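## Task

Load a blank into every one of the four vise stations and lock each by pressing that station's valve knob inward (pulling the knob outward unlocks it). Next set the selector to JOB, let the amber lamp on the cabinet top go dark, and then press keys so the machine registers exactly C3, D5, E4, C5, E3, D4, C4, E5, D3, in that sequence, each one time, with no other keys. At the finish every blank must lie within both ends of its station's moving jaw. Only the registered key matters, and it may not match the physical key pressed. The machine begins in TEACH, where presses do not count; in TEACH a press lights up the key the machine would register (key names are printed beneath the keys), but this works only while all four stations are empty. Anything that stays in place only because the robot holds it at the end does not count.

## Robot and tools

Robot: two Doosan M1013 six-joint arms, left_arm and right_arm, each ending in a Robotiq 2F-140 parallel gripper with a wrist camera. The names are labels only, not image sides. Bases in the scene frame: left_arm at (-0.010, +0.689, 0), right_arm at (-0.026, -0.664, 0), both turned only slightly about z.

Scene frame: origin on the table top midway between the arms, +z up, +x out over the table, left_arm on the +y side. Positions are metres, quaternions are w,x,y,z. The gripper's fingers point along its own +z and close along its own y. end_effector_position is the spot between the pads when shut; fingertips sit about 33 mm past it when closed and 9 mm when open, and they move about 24 mm farther out while closing, so keep clearance above surfaces.

A command row is always 20 numbers: left x, y, z, qw, qx, qy, qz, left gripper position, force_limit, speed, then the same ten for the right arm. The seven pose numbers are an absolute target pose for that gripper's end_effector_position and orientation in the scene frame, not an offset. The last three per arm are each in [-1, 1]. position: +1 fully open (140 mm), about -0.8 pads touch, -1 closes until blocked. force_limit: about 14 N at -1, 60 N at 0, 107 N at +1. speed: pad gap rate about 30 mm/s at -1, 140 at 0, 250 at +1. To hold an arm still, resend its last reported pose and its same gripper triple; a 0 there is a real command. Keep the quaternion fixed in every row to keep orientation.

Tools:
- execute_actions(actions, pictures): actions is a list with zero or one item. Empty list = just read state. {"rows": [...], "steps": n} plays up to 15 rows, one per 1/30 s step (steps at most 15, default 15), repeating the final row if rows run short. {"steps": n} alone is a wait of up to 300 steps counted from the previous result, reply time included. A call is refused, sending nothing, if a target is over 0.6 m from the arm's last reported position along any gripper axis.
- move(target, speed): target is one 20-number row as above; both grippers travel straight to their poses, finishing together in 0.5 to 10 s (cut off at 10 s). speed is m/s, 0.002 to 0.5, default 0.25; turning is capped at twice that in rad/s. Finger numbers are sent at the start. Paths ignore obstacles and the other arm. Result adds a move: line (done, off_target, moving, held, fault) plus limits (paced = pose clipped; held = some steps blocked, after which the arm may jump faster) and each gripper's distance to its pose.
- wait(seconds): 0 to 10 s, robot keeps its last command.
- zoom_image(camera, region): camera is cam_high, cam_left_wrist or cam_right_wrist (each 504x504); region [x0, y0, x1, y1] pixels from the top-left, at most 504x504.
- read_manual(section): licence texts only.
- finished_scene(scene): ends scene 1 or 2 and grades it; irreversible.

Control behaviour: each step the commanded pose is clipped to within 70 mm and 16 degrees of the measured pose, then reached by damped inverse kinematics, position before orientation. After a short action the arm only continues to its last clipped pose, so check the result and send the remainder. Joint speed caps: 2.09 rad/s waist and shoulder, 3.14 elbow, 3.93 wrist joints. Reported hand positions can be off, more so at long reach.

Results: a state line per arm with position, quaternion and velocities; object_status for the gripper (0 moving, 1 blocked while opening, 2 blocked while closing i.e. gripping, 3 reached target or pads met); position_measured in counts (3 open, 230 pads touching). A Hand target line shows the pose currently being driven to. pose unreachable and HELD mark steps the clearance check altered or blocked. To squeeze harder while status is 2, raise force_limit and nudge position by at least 0.01 (e.g. -1 to -0.98).

Hazards: arms are stiff, so targets even slightly past a firm contact, or fast touches, can trip a fault. An outside force of 144 N or a joint torque at its load limit (waist and shoulder 306, elbow 144, wrist joints 40.5 N m) stops that arm for 10 s. Holding loads heats motors; MOTOR HOT warns before a braking stop. Do not let the arms collide or push each other, and never knock or drop anything off the table. Loose objects may get nudged occasionally. Press knobs and keys gently with small overshoot, verify lit keys in TEACH with empty stations first, and release all grips before ending the scene.

Each tool is called after "Call:" as name(argument=value, ...) on one line, values as JSON.

## Session

Call:
execute_actions(actions=[])

Scene clock: 0.00 s of 9600.00 s.
left_arm: end_effector_position=(+1.0092, +0.4713, +0.1126) position_measured=3 object_status=3 end_effector_quat_wxyz=(+0.071, +0.300, +0.951, +0.020) end_effector_velocity=(-0.000, +0.001, -0.001) end_effector_angular_velocity=(+0.002, +0.002, +0.000) | right_arm: end_effector_position=(+0.3821, -0.0328, +0.3234) position_measured=3 object_status=3 end_effector_quat_wxyz=(+0.175, -0.690, +0.672, +0.202) end_effector_velocity=(-0.000, +0.001, +0.000) end_effector_angular_velocity=(+0.000, -0.000, +0.001)
Joint positions: left_arm=[-0.281  0.815  1.002  0.035  1.18  -1.224] | right_arm=[0.654 0.142 1.715 0.5   0.981 3.671]
Joint velocities: left_arm=[0.001 0.001 0.    0.001 0.001 0.001] | right_arm=[ 0.001  0.    -0.    -0.    -0.     0.   ]
Joint torques (N m, as the joint torque sensors report them, + toward a larger angle): no reading
Hand target (left_arm): +1.009, +0.471, +0.113; +0.071, +0.300, +0.951, +0.020
Hand target (right_arm): +0.382, -0.033, +0.323; -0.175, +0.690, -0.672, -0.202

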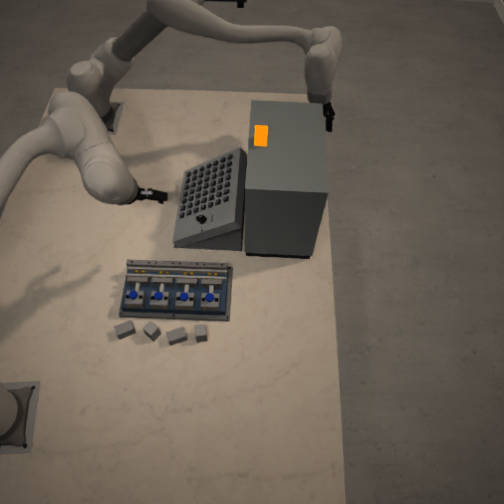

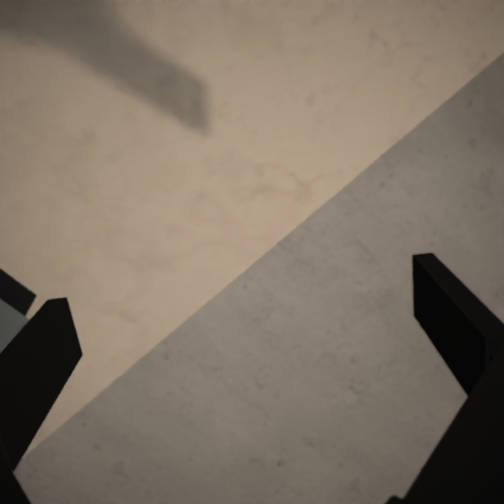

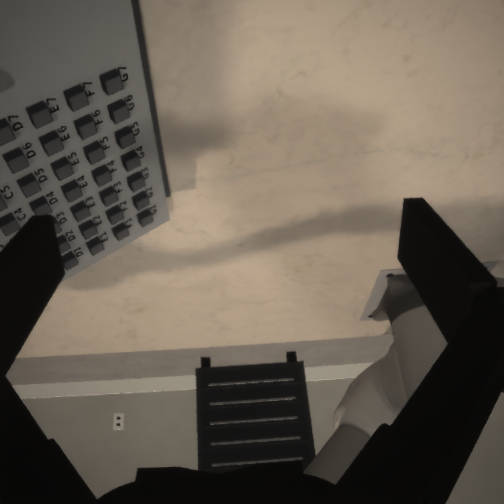

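Call:
zoom_image(camera="cam_high", region=[90, 130, 270, 360])

Region (90, 130, 270, 360) of cam_high's 504x504 image, scaled by 2.191, with more detail than that image has; it fills the left 394 columns of this view, and the rest is white.

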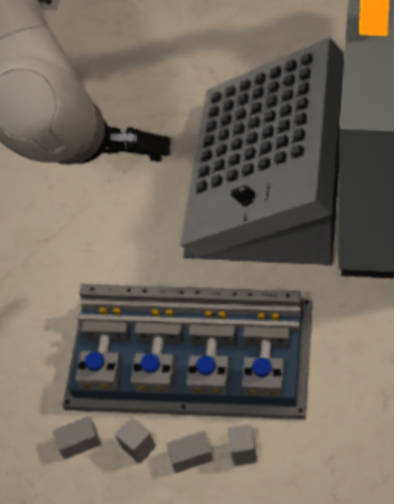

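Call:
move(target=[1.0092,0.4713,0.1126,0.071,0.3,0.951,0.02,1,0,0,0.42,-0.25,0.35,0,1,0,0,1,0,0])

Scene clock: 16.87 s of 9600.00 s.
left_arm: end_effector_position=(+1.0092, +0.4713, +0.1126) position_measured=3 object_status=3 end_effector_quat_wxyz=(+0.071, +0.300, +0.951, +0.020) end_effector_velocity=(-0.000, -0.001, -0.000) end_effector_angular_velocity=(+0.001, -0.000, -0.001) | right_arm: end_effector_position=(+0.4197, -0.2502, +0.3501) position_measured=3 object_status=3 end_effector_quat_wxyz=(+0.000, +1.000, -0.000, -0.000) end_effector_velocity=(+0.000, -0.001, -0.000) end_effector_angular_velocity=(+0.000, -0.000, +0.000)
Joint positions: left_arm=[-0.281  0.815  1.002  0.035  1.181 -1.225] | right_arm=[ 0.573  0.089  1.639 -0.     1.414  2.264]
Joint velocities: left_arm=[-0.001  0.    -0.     0.001 -0.    -0.   ] | right_arm=[-0.001 -0.     0.001 -0.    -0.001 -0.002]
Joint torques (N m, as the joint torque sensors report them, + toward a larger angle): left_arm=[   1.03 -111.12  -42.3     3.9     0.27    0.2 ] | right_arm=[ -1.71 -52.64 -41.64   4.63  -0.24   0.17]
Hand target (left_arm): +1.009, +0.471, +0.113; +0.071, +0.300, +0.951, +0.020
Hand target (right_arm): +0.420, -0.250, +0.350; +0.000, +1.000, -0.000, -0.000
Off the commanded pose (left_arm): 0.000 m, 0 deg.
Off the commanded pose (right_arm): 0.000 m, 0 deg.
After step 90, 10.23 s passed at rest.
move: done

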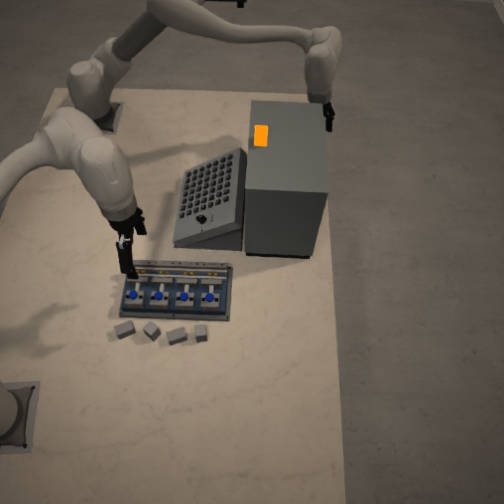

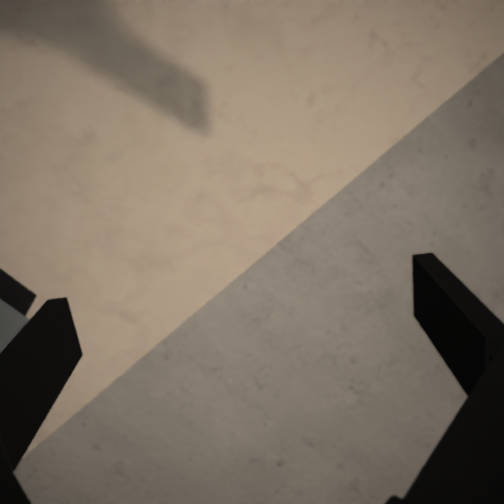

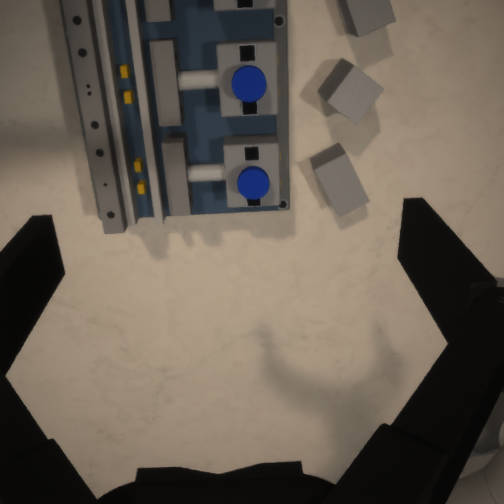

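Call:
move(target=[0.95,0.52,0.2,0.071,0.3,0.951,0.02,1,0,0,0.58,-0.25,0.35,0,1,0,0,-1,0,0])

Call:
move(target=[0.5,0.6,0.35,0,0,1,0,-1,0,0,0.58,-0.25,0.2,0,1,0,0,-1,0,0])

Scene clock: 28.33 s of 9600.00 s.
left_arm: end_effector_position=(+0.9502, +0.5201, +0.2001) position_measured=3 object_status=3 end_effector_quat_wxyz=(+0.071, +0.300, +0.951, +0.020) end_effector_velocity=(-0.000, +0.002, +0.000) end_effector_angular_velocity=(-0.001, +0.001, +0.003) | right_arm: end_effector_position=(+0.5799, -0.2503, +0.3501) position_measured=233 object_status=3 end_effector_quat_wxyz=(+0.000, +1.000, -0.000, -0.000) end_effector_velocity=(-0.000, +0.001, -0.001) end_effector_angular_velocity=(-0.001, +0.001, +0.001)
Joint positions: left_arm=[-0.246  0.657  1.12   0.029  1.22  -1.187] | right_arm=[ 0.433  0.29   1.395 -0.     1.456  2.123]
Joint velocities: left_arm=[ 0.003 -0.001  0.001 -0.001  0.001  0.   ] | right_arm=[ 0.001  0.001  0.    -0.    -0.     0.   ]
Joint torques (N m, as the joint torque sensors report them, + toward a larger angle): left_arm=[   0.46 -100.33  -43.14    3.96    0.13    0.13] | right_arm=[ -1.64 -73.56 -41.26   4.62  -0.05   0.11]
Hand target (left_arm): +0.950, +0.520, +0.200; +0.071, +0.300, +0.951, +0.020
Hand target (right_arm): +0.580, -0.250, +0.350; +0.000, +1.000, -0.000, -0.000
Off the commanded pose (left_arm): 0.000 m, 0 deg.
Off the commanded pose (right_arm): 0.000 m, 0 deg.
After step 90, 7.23 s passed at rest.
move: done

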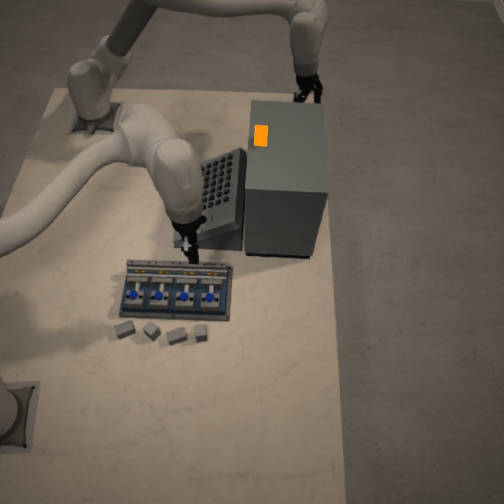

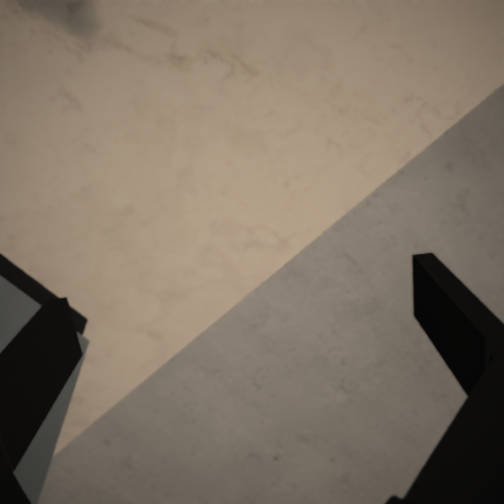

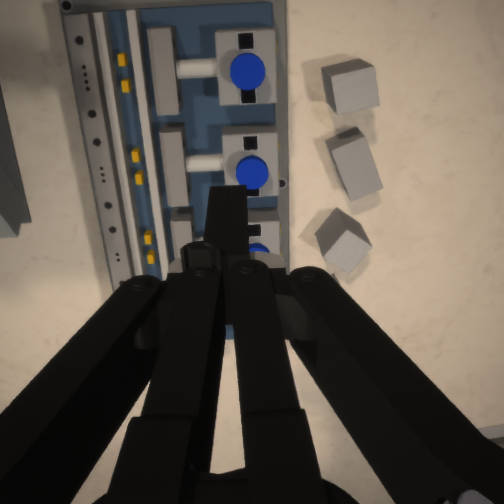

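Scene clock: 30.67 s of 9600.00 s.
left_arm: end_effector_position=(+0.5003, +0.6005, +0.3505) position_measured=233 object_status=3 end_effector_quat_wxyz=(-0.000, -0.000, +1.000, -0.000) end_effector_velocity=(+0.000, -0.001, +0.000) end_effector_angular_velocity=(-0.000, -0.001, -0.001) | right_arm: end_effector_position=(+0.5801, -0.2499, +0.2000) position_measured=233 object_status=3 end_effector_quat_wxyz=(-0.000, +1.000, +0.000, -0.000) end_effector_velocity=(-0.000, +0.000, -0.000) end_effector_angular_velocity=(-0.000, +0.000, +0.000)
Joint positions: left_arm=[-0.265 -0.057  1.787 -0.     1.412 -1.809] | right_arm=[0.434 0.349 1.592 0.    1.2   2.123]
Joint velocities: left_arm=[-0.001 -0.    -0.001 -0.     0.    -0.001] | right_arm=[ 0. -0.  0.  0. -0. -0.]
Joint torques (N m, as the joint torque sensors report them, + toward a larger angle): left_arm=[  0.42 -36.2  -42.71   3.89   0.52   0.12] | right_arm=[ -2.24 -76.82 -38.73   4.49  -0.19   0.17]
Hand target (left_arm): +0.500, +0.601, +0.351; +0.000, -0.000, +1.000, -0.000
Hand target (right_arm): +0.580, -0.250, +0.200; -0.000, +1.000, +0.000, -0.000
Off the commanded pose (left_arm): 0.001 m, 0 deg.
Off the commanded pose (right_arm): 0.000 m, 0 deg.
move: done

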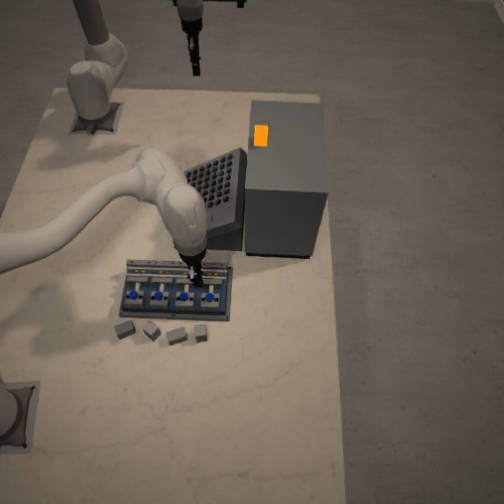

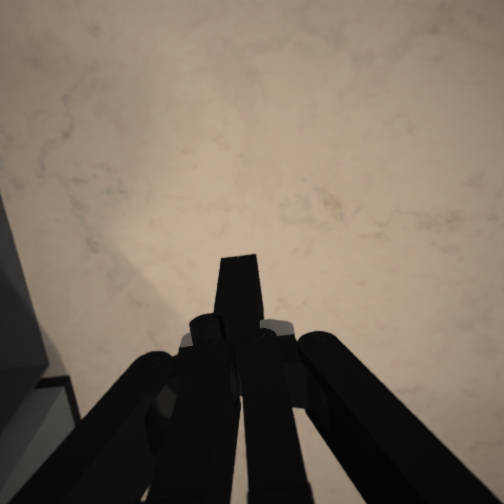

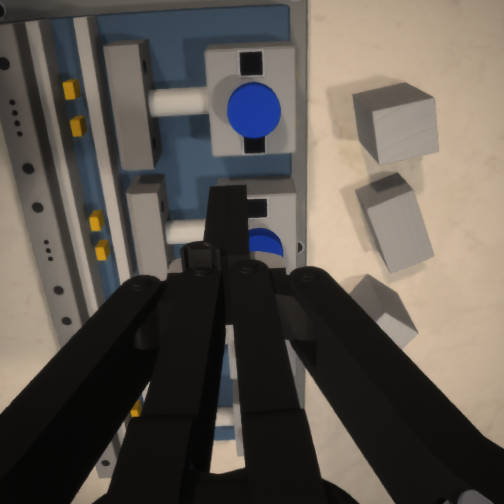

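Call:
move(target=[0.55,0.13,0.4,0,1,0.02,0,-1,0,0,0.45,-0.4,0.2,0,1,0,0,1,0,0], speed=0.4)

Call:
move(target=[0.55,0.13,0.3,0,1,0,0,-1,0,0,0.55,-0.4,0.2,0,1,0,0,1,0,0])

Scene clock: 46.03 s of 9600.00 s.
left_arm: end_effector_position=(+0.5493, +0.1293, +0.3996) position_measured=233 object_status=3 end_effector_quat_wxyz=(+0.000, +1.000, +0.020, +0.000) end_effector_velocity=(-0.000, -0.000, +0.000) end_effector_angular_velocity=(+0.000, +0.000, -0.002) | right_arm: end_effector_position=(+0.4497, -0.3998, +0.1999) position_measured=3 object_status=3 end_effector_quat_wxyz=(+0.000, +1.000, +0.000, -0.000) end_effector_velocity=(-0.001, +0.000, -0.000) end_effector_angular_velocity=(-0.000, +0.001, +0.002)
Joint positions: left_arm=[-0.856  0.382  1.181 -0.     1.578  0.701] | right_arm=[ 0.325  0.061  1.952 -0.     1.129  2.015]
Joint velocities: left_arm=[-0.     0.    -0.001 -0.     0.001  0.002] | right_arm=[ 0.002 -0.     0.001  0.     0.    -0.001]
Joint torques (N m, as the joint torque sensors report them, + toward a larger angle): left_arm=[  0.44 -76.34 -43.02   3.92   0.42  -0.08] | right_arm=[ -1.63 -46.25 -37.68   4.25   0.     0.41]
Hand target (left_arm): +0.549, +0.129, +0.400; +0.000, +1.000, +0.020, +0.000
Hand target (right_arm): +0.450, -0.400, +0.200; +0.000, +1.000, +0.000, -0.000
Off the commanded pose (left_arm): 0.001 m, 0 deg.
Off the commanded pose (right_arm): 0.000 m, 0 deg.
After step 90, 8.03 s passed at rest.
move: done

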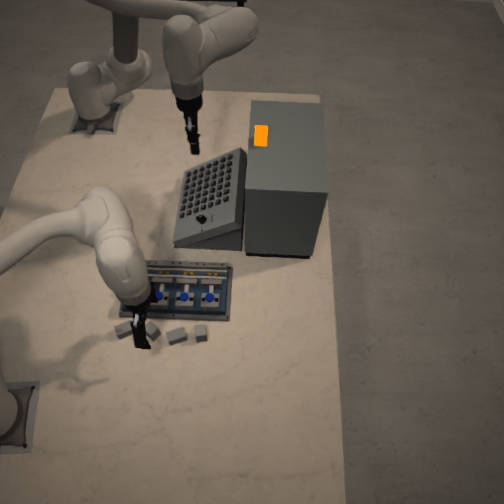

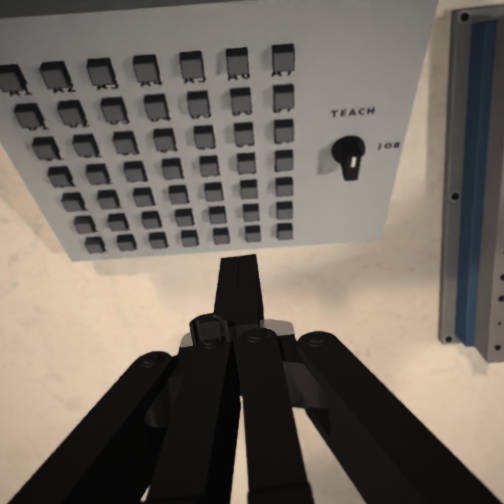

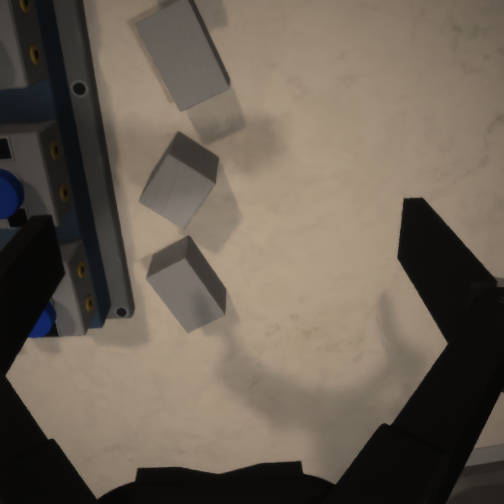

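Scene clock: 46.87 s of 9600.00 s.
left_arm: end_effector_position=(+0.5500, +0.1300, +0.3001) position_measured=233 object_status=3 end_effector_quat_wxyz=(+0.000, +1.000, -0.000, +0.000) end_effector_velocity=(+0.001, -0.000, -0.003) end_effector_angular_velocity=(+0.000, +0.003, +0.002) | right_arm: end_effector_position=(+0.5499, -0.4002, +0.2001) position_measured=3 object_status=3 end_effector_quat_wxyz=(+0.000, +1.000, -0.000, -0.000) end_effector_velocity=(+0.000, +0.001, +0.000) end_effector_angular_velocity=(+0.001, -0.000, +0.001)
Joint positions: left_arm=[-0.855  0.396  1.34  -0.     1.405  0.743] | right_arm=[ 0.256  0.198  1.793 -0.     1.151  1.946]
Joint velocities: left_arm=[ 0.002  0.003  0.    -0.002 -0.002  0.   ] | right_arm=[ 0.001  0.001 -0.002  0.001  0.    -0.001]
Joint torques (N m, as the joint torque sensors report them, + toward a larger angle): left_arm=[  0.54 -76.92 -42.88   3.84   0.52   0.08] | right_arm=[ -0.91 -61.07 -38.64   4.22  -0.01   0.33]
Hand target (left_arm): +0.550, +0.130, +0.300; +0.000, +1.000, -0.000, -0.000
Hand target (right_arm): +0.550, -0.400, +0.200; +0.000, +1.000, -0.000, -0.000
Off the commanded pose (left_arm): 0.000 m, 0 deg.
Off the commanded pose (right_arm): 0.000 m, 0 deg.
move: done

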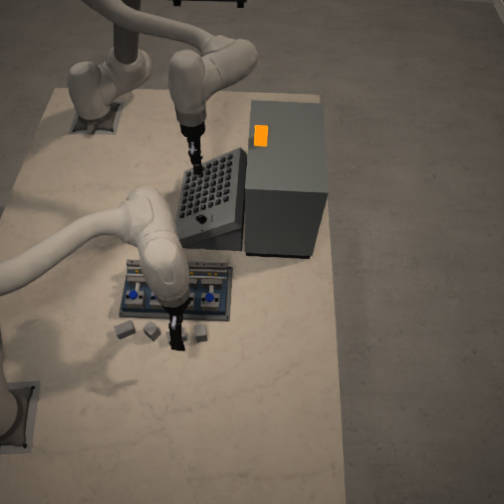

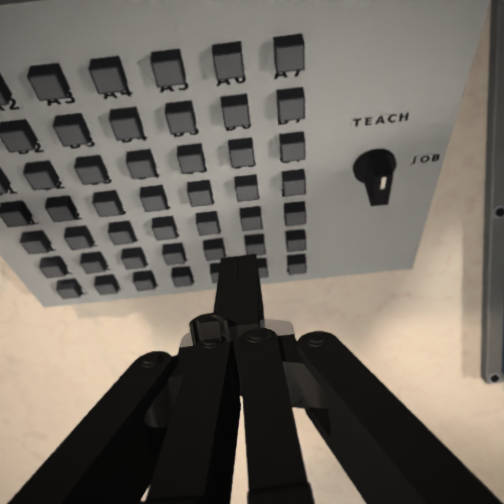

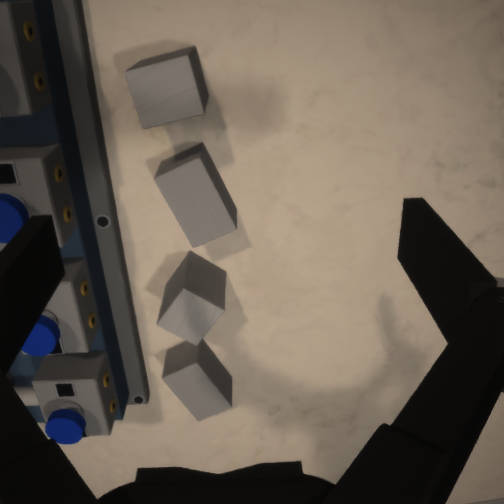

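Call:
move(target=[0.51,0.2,0.18,0,0.961,0,0.276,-1,0,0,0.55,-0.4,0.2,0,1,0,0,1,0,0])

Call:
move(target=[0.526,0.2,0.155,0,0.961,0,0.276,-1,0,0,0.55,-0.4,0.2,0,1,0,0,1,0,0], speed=0.05)

Call:
zoom_image(camera="cam_high", region=[150, 120, 270, 240])

Scene clock: 63.87 s of 9600.00 s.
left_arm: end_effector_position=(+0.5098, +0.1996, +0.1805) position_measured=233 object_status=3 end_effector_quat_wxyz=(-0.000, +0.961, -0.000, +0.276) end_effector_velocity=(-0.001, -0.001, -0.001) end_effector_angular_velocity=(-0.001, -0.002, +0.000) | right_arm: end_effector_position=(+0.5500, -0.4000, +0.2000) position_measured=3 object_status=3 end_effector_quat_wxyz=(+0.000, +1.000, +0.000, -0.000) end_effector_velocity=(-0.000, +0.001, +0.000) end_effector_angular_velocity=(+0.000, -0.001, +0.001)
Joint positions: left_arm=[-1.044  0.201  1.931  0.67   0.813  0.133] | right_arm=[0.257 0.198 1.792 0.    1.151 1.947]
Joint velocities: left_arm=[-0.003 -0.     0.002  0.003 -0.001 -0.006] | right_arm=[ 0.001 -0.    -0.     0.    -0.     0.   ]
Joint torques (N m, as the joint torque sensors report them, + toward a larger angle): left_arm=[  0.18 -55.75 -39.14   3.58   0.38  -0.01] | right_arm=[ -0.67 -61.07 -37.77   4.39  -0.12   0.17]
Hand target (left_arm): +0.510, +0.200, +0.180; -0.000, +0.961, -0.000, +0.276
Hand target (right_arm): +0.550, -0.400, +0.200; -0.000, +1.000, +0.000, +0.000
Off the commanded pose (left_arm): 0.001 m, 0 deg.
Off the commanded pose (right_arm): 0.000 m, 0 deg.
After step 90, 12.47 s passed at rest.
move: done

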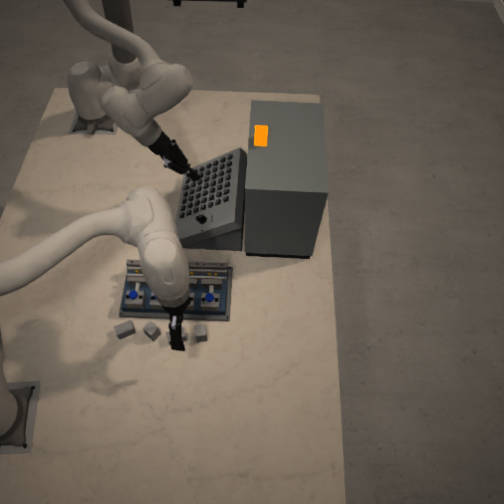

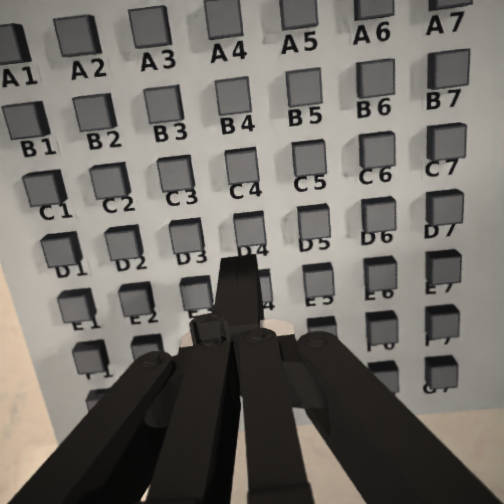

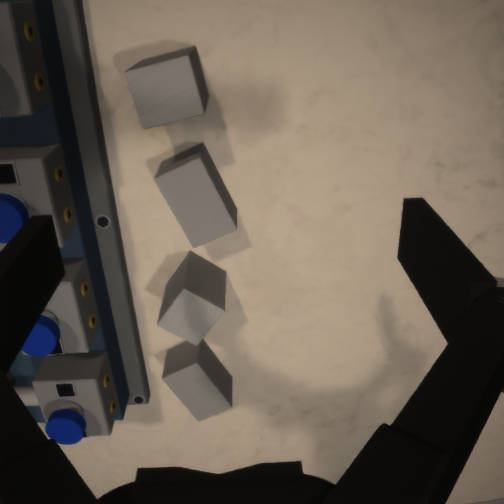

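Scene clock: 64.73 s of 9600.00 s.
left_arm: end_effector_position=(+0.5260, +0.2000, +0.1550) position_measured=233 object_status=3 end_effector_quat_wxyz=(+0.000, +0.961, -0.000, +0.276) end_effector_velocity=(-0.000, -0.000, -0.001) end_effector_angular_velocity=(+0.000, +0.001, -0.000) | right_arm: end_effector_position=(+0.5500, -0.4000, +0.2000) position_measured=3 object_status=3 end_effector_quat_wxyz=(-0.000, +1.000, -0.000, +0.000) end_effector_velocity=(+0.000, +0.000, +0.000) end_effector_angular_velocity=(+0.000, -0.000, +0.001)
Joint positions: left_arm=[-1.021  0.238  1.938  0.696  0.766  0.113] | right_arm=[0.257 0.198 1.792 0.    1.151 1.947]
Joint velocities: left_arm=[-0.     0.001  0.     0.    -0.001 -0.001] | right_arm=[ 0.    -0.    -0.     0.    -0.    -0.001]
Joint torques (N m, as the joint torque sensors report them, + toward a larger angle): left_arm=[  0.4  -58.46 -38.27   3.2    0.42   0.08] | right_arm=[ -1.7  -61.2  -37.73   4.32   0.03   0.22]
Hand target (left_arm): +0.526, +0.200, +0.155; +0.000, +0.961, -0.000, +0.276
Hand target (right_arm): +0.550, -0.400, +0.200; +0.000, +1.000, -0.000, -0.000
Off the commanded pose (left_arm): 0.000 m, 0 deg.
Off the commanded pose (right_arm): 0.000 m, 0 deg.
move: done

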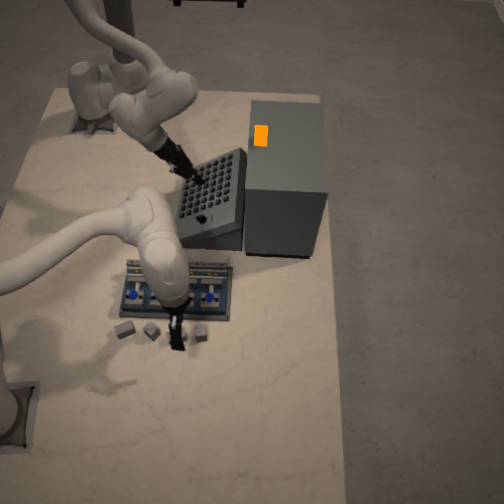

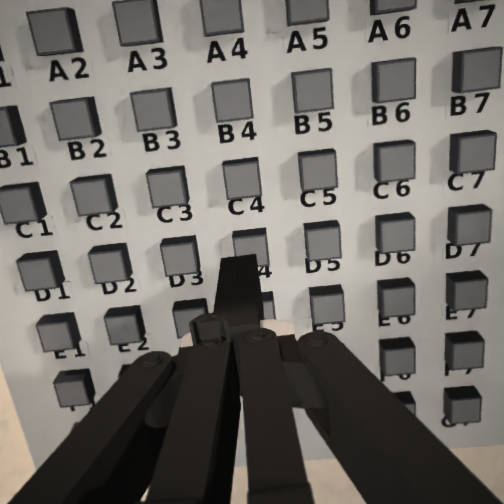

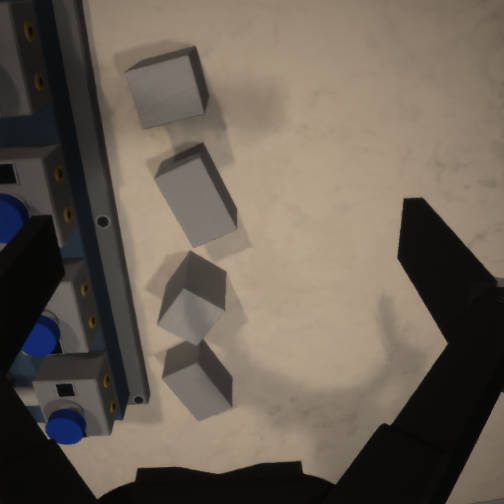

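Region (150, 120, 270, 240) of cam_high's 504x504 image, scaled by 4.200, with more detail than that image has.

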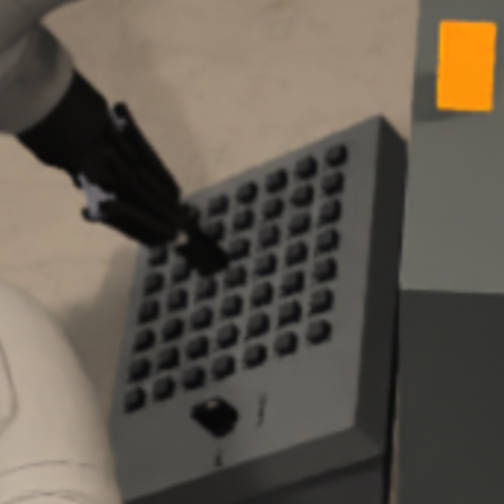

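Call:
move(target=[0.541,0.196,0.1465,0,0.961,0,0.276,-1,0,0,0.55,-0.4,0.2,0,1,0,0,1,0,0], speed=0.03)

Call:
move(target=[0.5437,0.196,0.1423,0,0.961,0,0.276,-1,0,0,0.55,-0.4,0.2,0,1,0,0,1,0,0], speed=0.01)

Scene clock: 80.17 s of 9600.00 s.
left_arm: end_effector_position=(+0.5397, +0.1964, +0.1475) position_measured=233 object_status=3 end_effector_quat_wxyz=(+0.001, +0.961, +0.002, +0.275) end_effector_velocity=(+0.001, +0.001, -0.001) end_effector_angular_velocity=(+0.002, -0.001, -0.001) | right_arm: end_effector_position=(+0.5500, -0.4000, +0.2000) position_measured=3 object_status=3 end_effector_quat_wxyz=(-0.000, +1.000, -0.000, +0.000) end_effector_velocity=(-0.000, +0.001, +0.000) end_effector_angular_velocity=(+0.000, -0.001, +0.001)
Joint positions: left_arm=[-1.004  0.261  1.922  0.697  0.752  0.119] | right_arm=[0.257 0.198 1.792 0.    1.151 1.947]
Joint velocities: left_arm=[ 0.001  0.001  0.     0.002 -0.     0.   ] | right_arm=[ 0.001 -0.    -0.    -0.     0.     0.   ]
Joint torques (N m, as the joint torque sensors report them, + toward a larger angle): left_arm=[ 10.62 -51.1  -40.54   6.04  -1.77   0.12] | right_arm=[ -1.16 -60.14 -38.49   4.32  -0.21   0.24]
Hand target (left_arm): +0.540, +0.196, +0.148; +0.001, +0.961, +0.002, +0.275
Hand target (right_arm): +0.550, -0.400, +0.200; -0.000, +1.000, -0.000, -0.000
Off the commanded pose (left_arm): 0.002 m, 0 deg.
Off the commanded pose (right_arm): 0.000 m, 0 deg.
FORCE FAULT: contact force on the left arm reached its limit, and that arm stopped for 10 seconds. The contact can be on any part of that arm, not only on its tool. That arm's remaining commands of this call were not run. That arm holds still and accepts commands again. Move the arm away from the contact; if what it grips holds it there, let go first. Pushing or pulling that hard again can fault the arm again.
After step 90, 1.57 s passed at rest.
move: done

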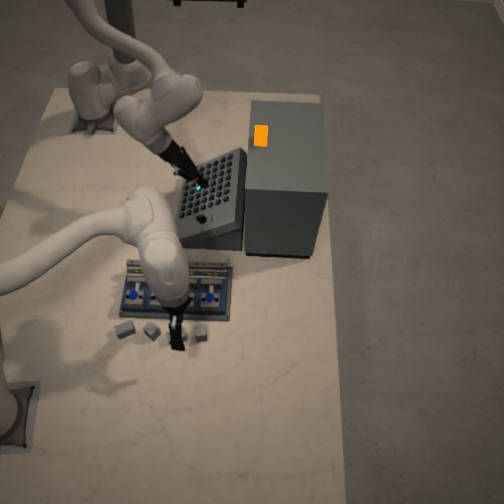

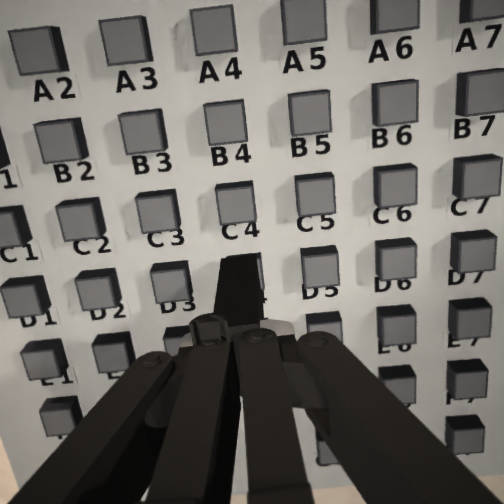

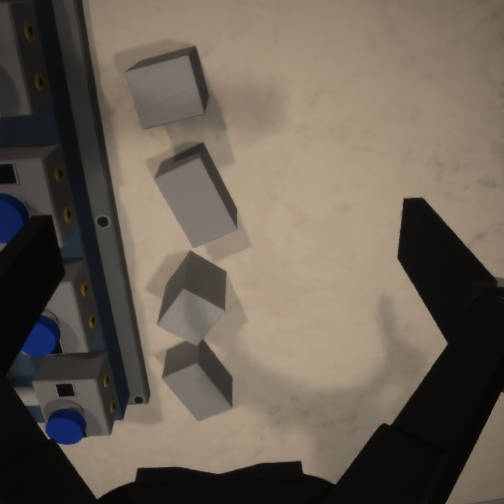

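not run: a fault stop came before this call.

Call:
move(target=[0.50,0.196,0.18,0,0.961,0,0.276,-1,0,0,0.55,-0.4,0.2,0,1,0,0,1,0,0], speed=0.1)

Scene clock: 85.67 s of 9600.00 s.
left_arm: end_effector_position=(+0.5000, +0.1960, +0.1800) position_measured=233 object_status=3 end_effector_quat_wxyz=(-0.000, +0.961, +0.000, +0.276) end_effector_velocity=(+0.001, +0.001, +0.001) end_effector_angular_velocity=(-0.000, -0.000, +0.003) | right_arm: end_effector_position=(+0.5500, -0.4000, +0.2000) position_measured=3 object_status=3 end_effector_quat_wxyz=(-0.000, +1.000, -0.000, +0.000) end_effector_velocity=(+0.000, +0.001, +0.000) end_effector_angular_velocity=(+0.000, -0.001, +0.001)
Joint positions: left_arm=[-1.061  0.198  1.937  0.673  0.82   0.114] | right_arm=[0.257 0.198 1.792 0.    1.151 1.947]
Joint velocities: left_arm=[ 0.001 -0.001 -0.001 -0.     0.002 -0.   ] | right_arm=[ 0.001 -0.    -0.001  0.    -0.    -0.   ]
Joint torques (N m, as the joint torque sensors report them, + toward a larger angle): left_arm=[  0.33 -54.21 -38.95   3.57   0.48   0.16] | right_arm=[ -1.69 -59.87 -39.03   4.46  -0.16   0.1 ]
Hand target (left_arm): +0.500, +0.196, +0.180; +0.000, +0.961, +0.000, +0.276
Hand target (right_arm): +0.550, -0.400, +0.200; -0.000, +1.000, -0.000, -0.000
Off the commanded pose (left_arm): 0.000 m, 0 deg.
Off the commanded pose (right_arm): 0.000 m, 0 deg.
After step 90, 1.67 s passed at rest.
move: done

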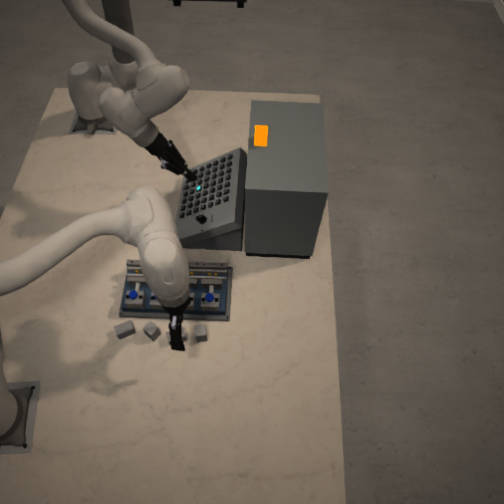

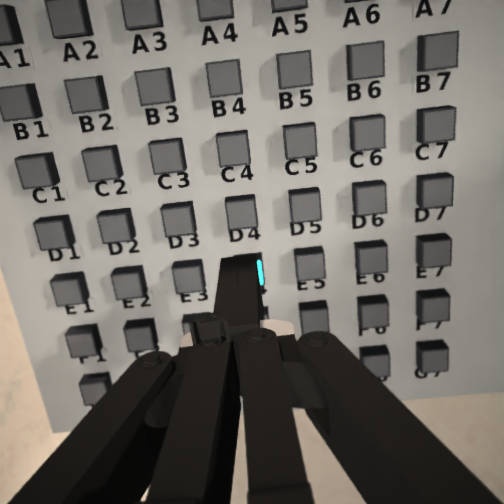

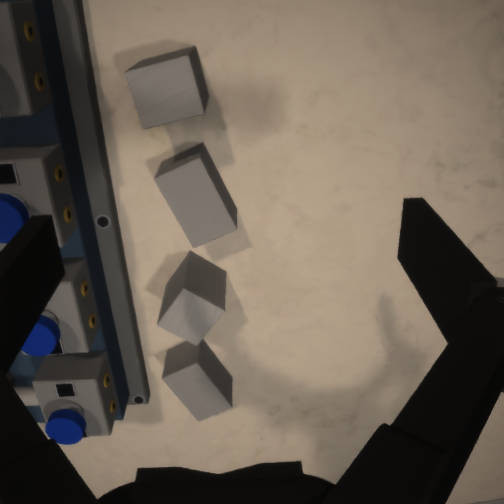

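Call:
move(target=[0.567,0.194,0.1789,0,0.961,0,0.276,-1,0,0,0.55,-0.4,0.2,0,1,0,0,1,0,0], speed=0.1)

Call:
move(target=[0.5708,0.194,0.1729,0,0.961,0,0.276,-1,0,0,0.55,-0.4,0.2,0,1,0,0,1,0,0], speed=0.01)

Scene clock: 93.47 s of 9600.00 s.
left_arm: end_effector_position=(+0.5670, +0.1940, +0.1789) position_measured=233 object_status=3 end_effector_quat_wxyz=(-0.000, +0.961, -0.000, +0.276) end_effector_velocity=(+0.001, +0.001, +0.001) end_effector_angular_velocity=(+0.000, -0.000, +0.001) | right_arm: end_effector_position=(+0.5500, -0.4000, +0.2000) position_measured=3 object_status=3 end_effector_quat_wxyz=(-0.000, +1.000, -0.000, +0.000) end_effector_velocity=(-0.000, +0.001, +0.000) end_effector_angular_velocity=(-0.000, -0.000, +0.001)
Joint positions: left_arm=[-0.972  0.259  1.86   0.654  0.786  0.21 ] | right_arm=[0.257 0.198 1.792 0.    1.151 1.947]
Joint velocities: left_arm=[ 0.001 -0.001 -0.001 -0.     0.001  0.001] | right_arm=[ 0.001 -0.    -0.    -0.     0.     0.   ]
Joint torques (N m, as the joint torque sensors report them, + toward a larger angle): left_arm=[  0.43 -62.53 -39.79   3.38   0.21   0.05] | right_arm=[ -1.46 -59.59 -38.78   4.2   -0.26   0.22]
Hand target (left_arm): +0.567, +0.194, +0.179; -0.000, +0.961, -0.000, +0.276
Hand target (right_arm): +0.550, -0.400, +0.200; -0.000, +1.000, -0.000, -0.000
Off the commanded pose (left_arm): 0.000 m, 0 deg.
Off the commanded pose (right_arm): 0.000 m, 0 deg.
After step 90, 3.80 s passed at rest.
move: done

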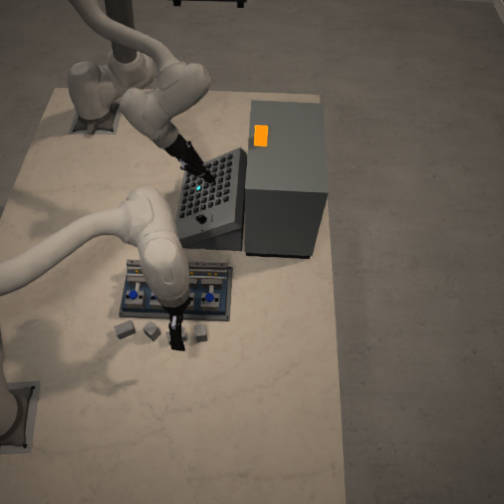

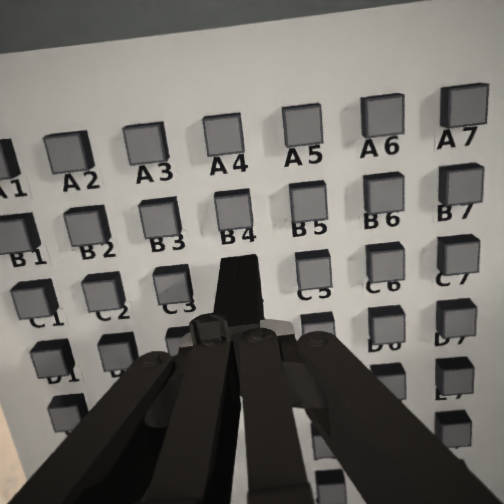

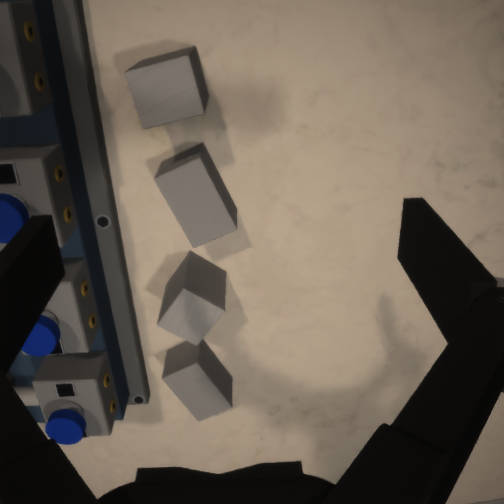

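Scene clock: 94.40 s of 9600.00 s.
left_arm: end_effector_position=(+0.5708, +0.1940, +0.1729) position_measured=233 object_status=3 end_effector_quat_wxyz=(+0.000, +0.961, -0.000, +0.276) end_effector_velocity=(+0.000, +0.001, -0.000) end_effector_angular_velocity=(+0.001, -0.000, -0.000) | right_arm: end_effector_position=(+0.5500, -0.4000, +0.2000) position_measured=3 object_status=3 end_effector_quat_wxyz=(-0.000, +1.000, -0.000, +0.000) end_effector_velocity=(-0.000, -0.001, -0.001) end_effector_angular_velocity=(-0.001, +0.001, -0.001)
Joint positions: left_arm=[-0.967  0.267  1.861  0.659  0.776  0.206] | right_arm=[0.257 0.198 1.792 0.    1.151 1.947]
Joint velocities: left_arm=[ 0.001 -0.     0.001  0.001 -0.     0.   ] | right_arm=[-0.001  0.     0.001 -0.001 -0.     0.   ]
Joint torques (N m, as the joint torque sensors report them, + toward a larger angle): left_arm=[  0.31 -62.62 -39.31   3.37   0.34   0.24] | right_arm=[ -1.47 -60.27 -38.22   4.4   -0.2    0.29]
Hand target (left_arm): +0.571, +0.194, +0.173; +0.000, +0.961, -0.000, +0.276
Hand target (right_arm): +0.550, -0.400, +0.200; -0.000, +1.000, -0.000, -0.000
Off the commanded pose (left_arm): 0.000 m, 0 deg.
Off the commanded pose (right_arm): 0.000 m, 0 deg.
move: done

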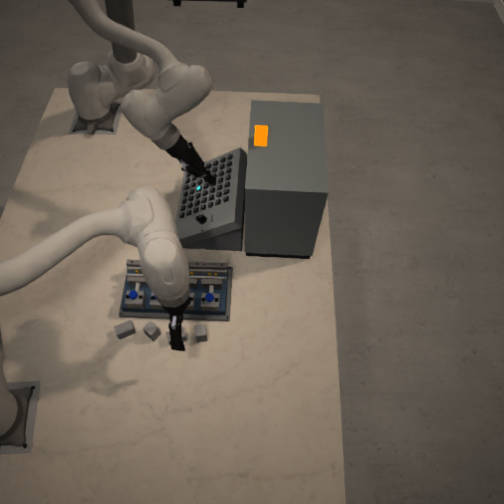

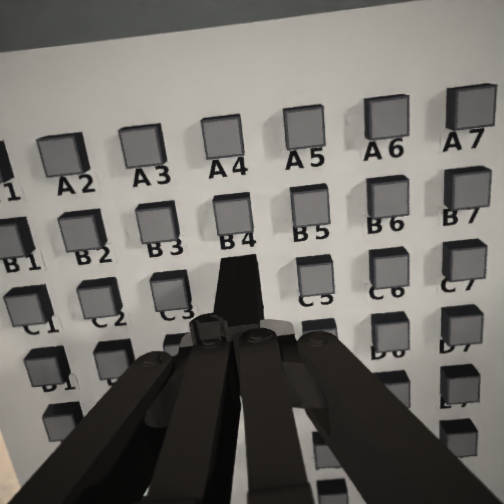

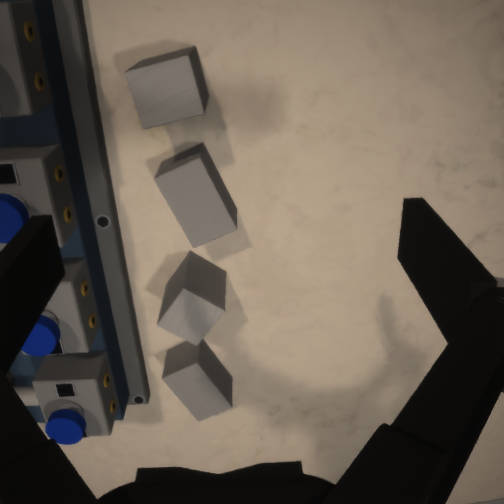

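Call:
move(target=[0.5724,0.194,0.1704,0,0.961,0,0.276,-1,0,0,0.55,-0.4,0.2,0,1,0,0,1,0,0], speed=0.01)

Scene clock: 97.93 s of 9600.00 s.
left_arm: end_effector_position=(+0.5724, +0.1940, +0.1704) position_measured=233 object_status=3 end_effector_quat_wxyz=(+0.000, +0.961, -0.000, +0.276) end_effector_velocity=(+0.001, +0.000, +0.001) end_effector_angular_velocity=(-0.001, -0.001, +0.000) | right_arm: end_effector_position=(+0.5500, -0.4000, +0.2000) position_measured=3 object_status=3 end_effector_quat_wxyz=(-0.000, +1.000, -0.000, +0.000) end_effector_velocity=(-0.000, +0.001, -0.000) end_effector_angular_velocity=(-0.000, +0.000, +0.001)
Joint positions: left_arm=[-0.965  0.271  1.861  0.661  0.771  0.205] | right_arm=[0.257 0.198 1.792 0.    1.151 1.947]
Joint velocities: left_arm=[ 0.001 -0.001 -0.     0.001 -0.001 -0.   ] | right_arm=[ 0.001  0.     0.    -0.     0.     0.   ]
Joint torques (N m, as the joint torque sensors report them, + toward a larger angle): left_arm=[  1.75 -61.84 -38.3    3.5    0.28   0.17] | right_arm=[ -1.12 -59.85 -38.36   4.49  -0.1    0.13]
Hand target (left_arm): +0.572, +0.194, +0.170; +0.000, +0.961, -0.000, +0.276
Hand target (right_arm): +0.550, -0.400, +0.200; -0.000, +1.000, +0.000, -0.000
Off the commanded pose (left_arm): 0.000 m, 0 deg.
Off the commanded pose (right_arm): 0.000 m, 0 deg.
move: done

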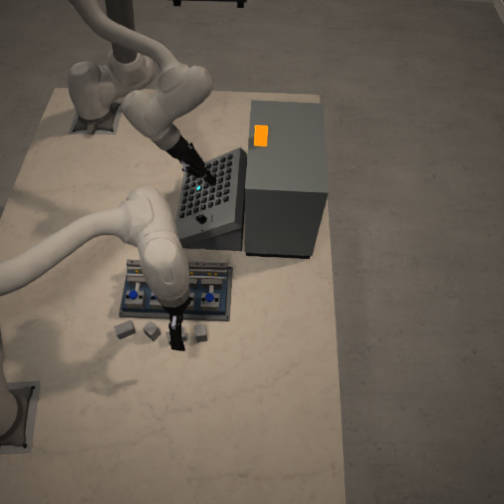

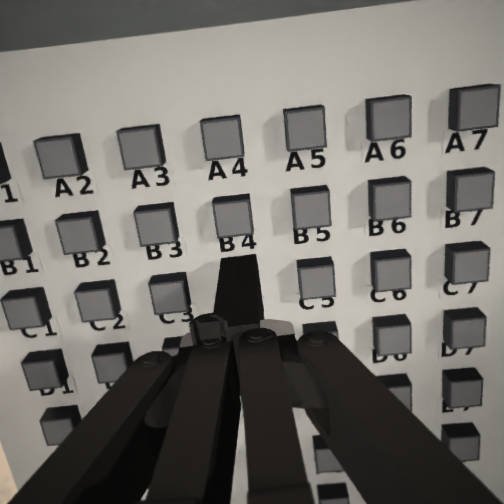

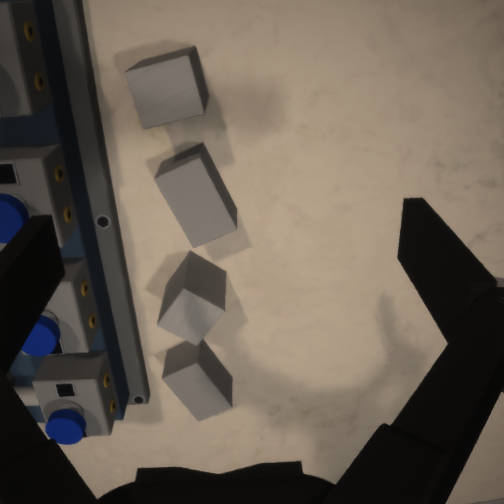

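Contact starting.

Call:
move(target=[0.5732,0.194,0.1691,0,0.961,0,0.276,-1,0,0,0.55,-0.4,0.2,0,1,0,0,1,0,0], speed=0.01)

Call:
zoom_image(camera="cam_high", region=[160, 135, 260, 235])

Scene clock: 102.13 s of 9600.00 s.
left_arm: end_effector_position=(+0.5732, +0.1940, +0.1692) position_measured=233 object_status=3 end_effector_quat_wxyz=(+0.000, +0.961, +0.000, +0.276) end_effector_velocity=(+0.000, -0.001, +0.000) end_effector_angular_velocity=(-0.001, -0.001, -0.002) | right_arm: end_effector_position=(+0.5500, -0.4000, +0.2000) position_measured=3 object_status=3 end_effector_quat_wxyz=(-0.000, +1.000, -0.000, +0.000) end_effector_velocity=(-0.000, -0.001, -0.001) end_effector_angular_velocity=(-0.001, +0.001, -0.002)
Joint positions: left_arm=[-0.964  0.273  1.861  0.662  0.769  0.204] | right_arm=[0.257 0.198 1.792 0.    1.151 1.947]
Joint velocities: left_arm=[-0.001  0.    -0.001  0.    -0.001  0.   ] | right_arm=[-0.002 -0.     0.001 -0.     0.     0.   ]
Joint torques (N m, as the joint torque sensors report them, + toward a larger angle): left_arm=[  7.42 -49.27 -34.82   4.19  -1.     0.2 ] | right_arm=[ -1.11 -60.11 -38.53   4.34  -0.2    0.14]
Hand target (left_arm): +0.573, +0.194, +0.169; +0.000, +0.961, -0.000, +0.276
Hand target (right_arm): +0.550, -0.400, +0.200; -0.000, +1.000, -0.000, -0.000
Off the commanded pose (left_arm): 0.000 m, 0 deg.
Off the commanded pose (right_arm): 0.000 m, 0 deg.
After step 90, 0.50 s passed at rest.
move: done

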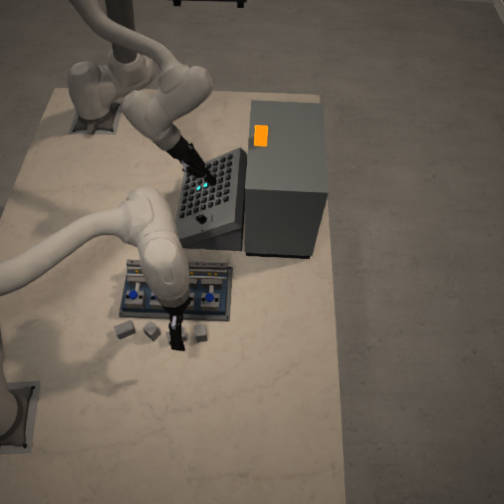

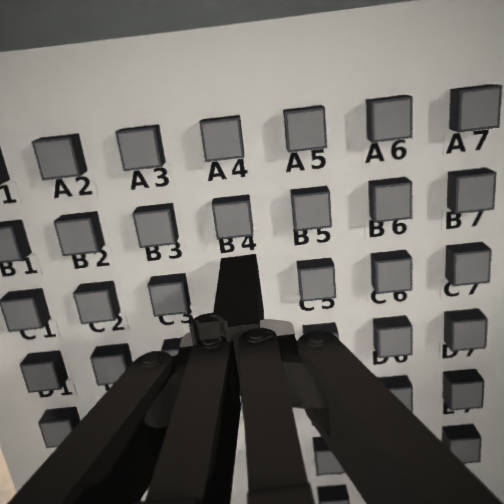

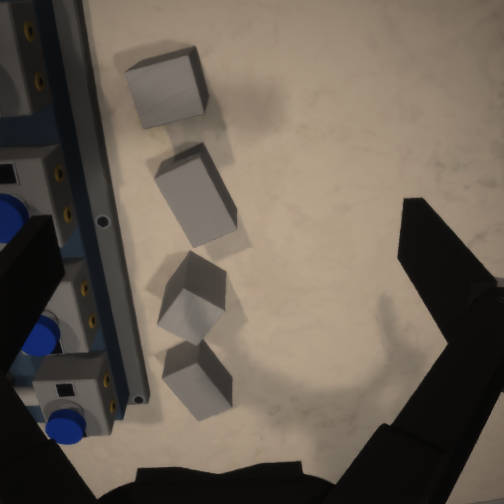

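Region (160, 135, 260, 235) of cam_high's 504x504 image, scaled by 5.040, with more detail than that image has.

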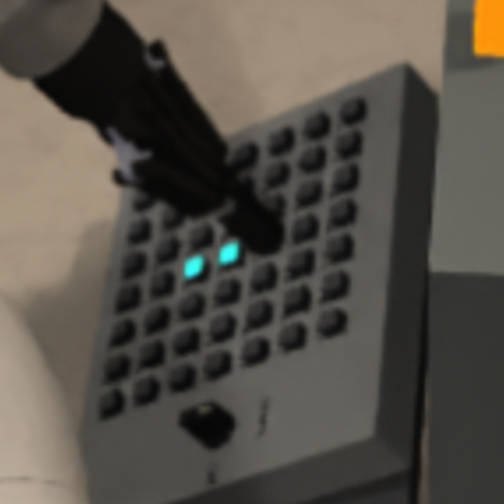

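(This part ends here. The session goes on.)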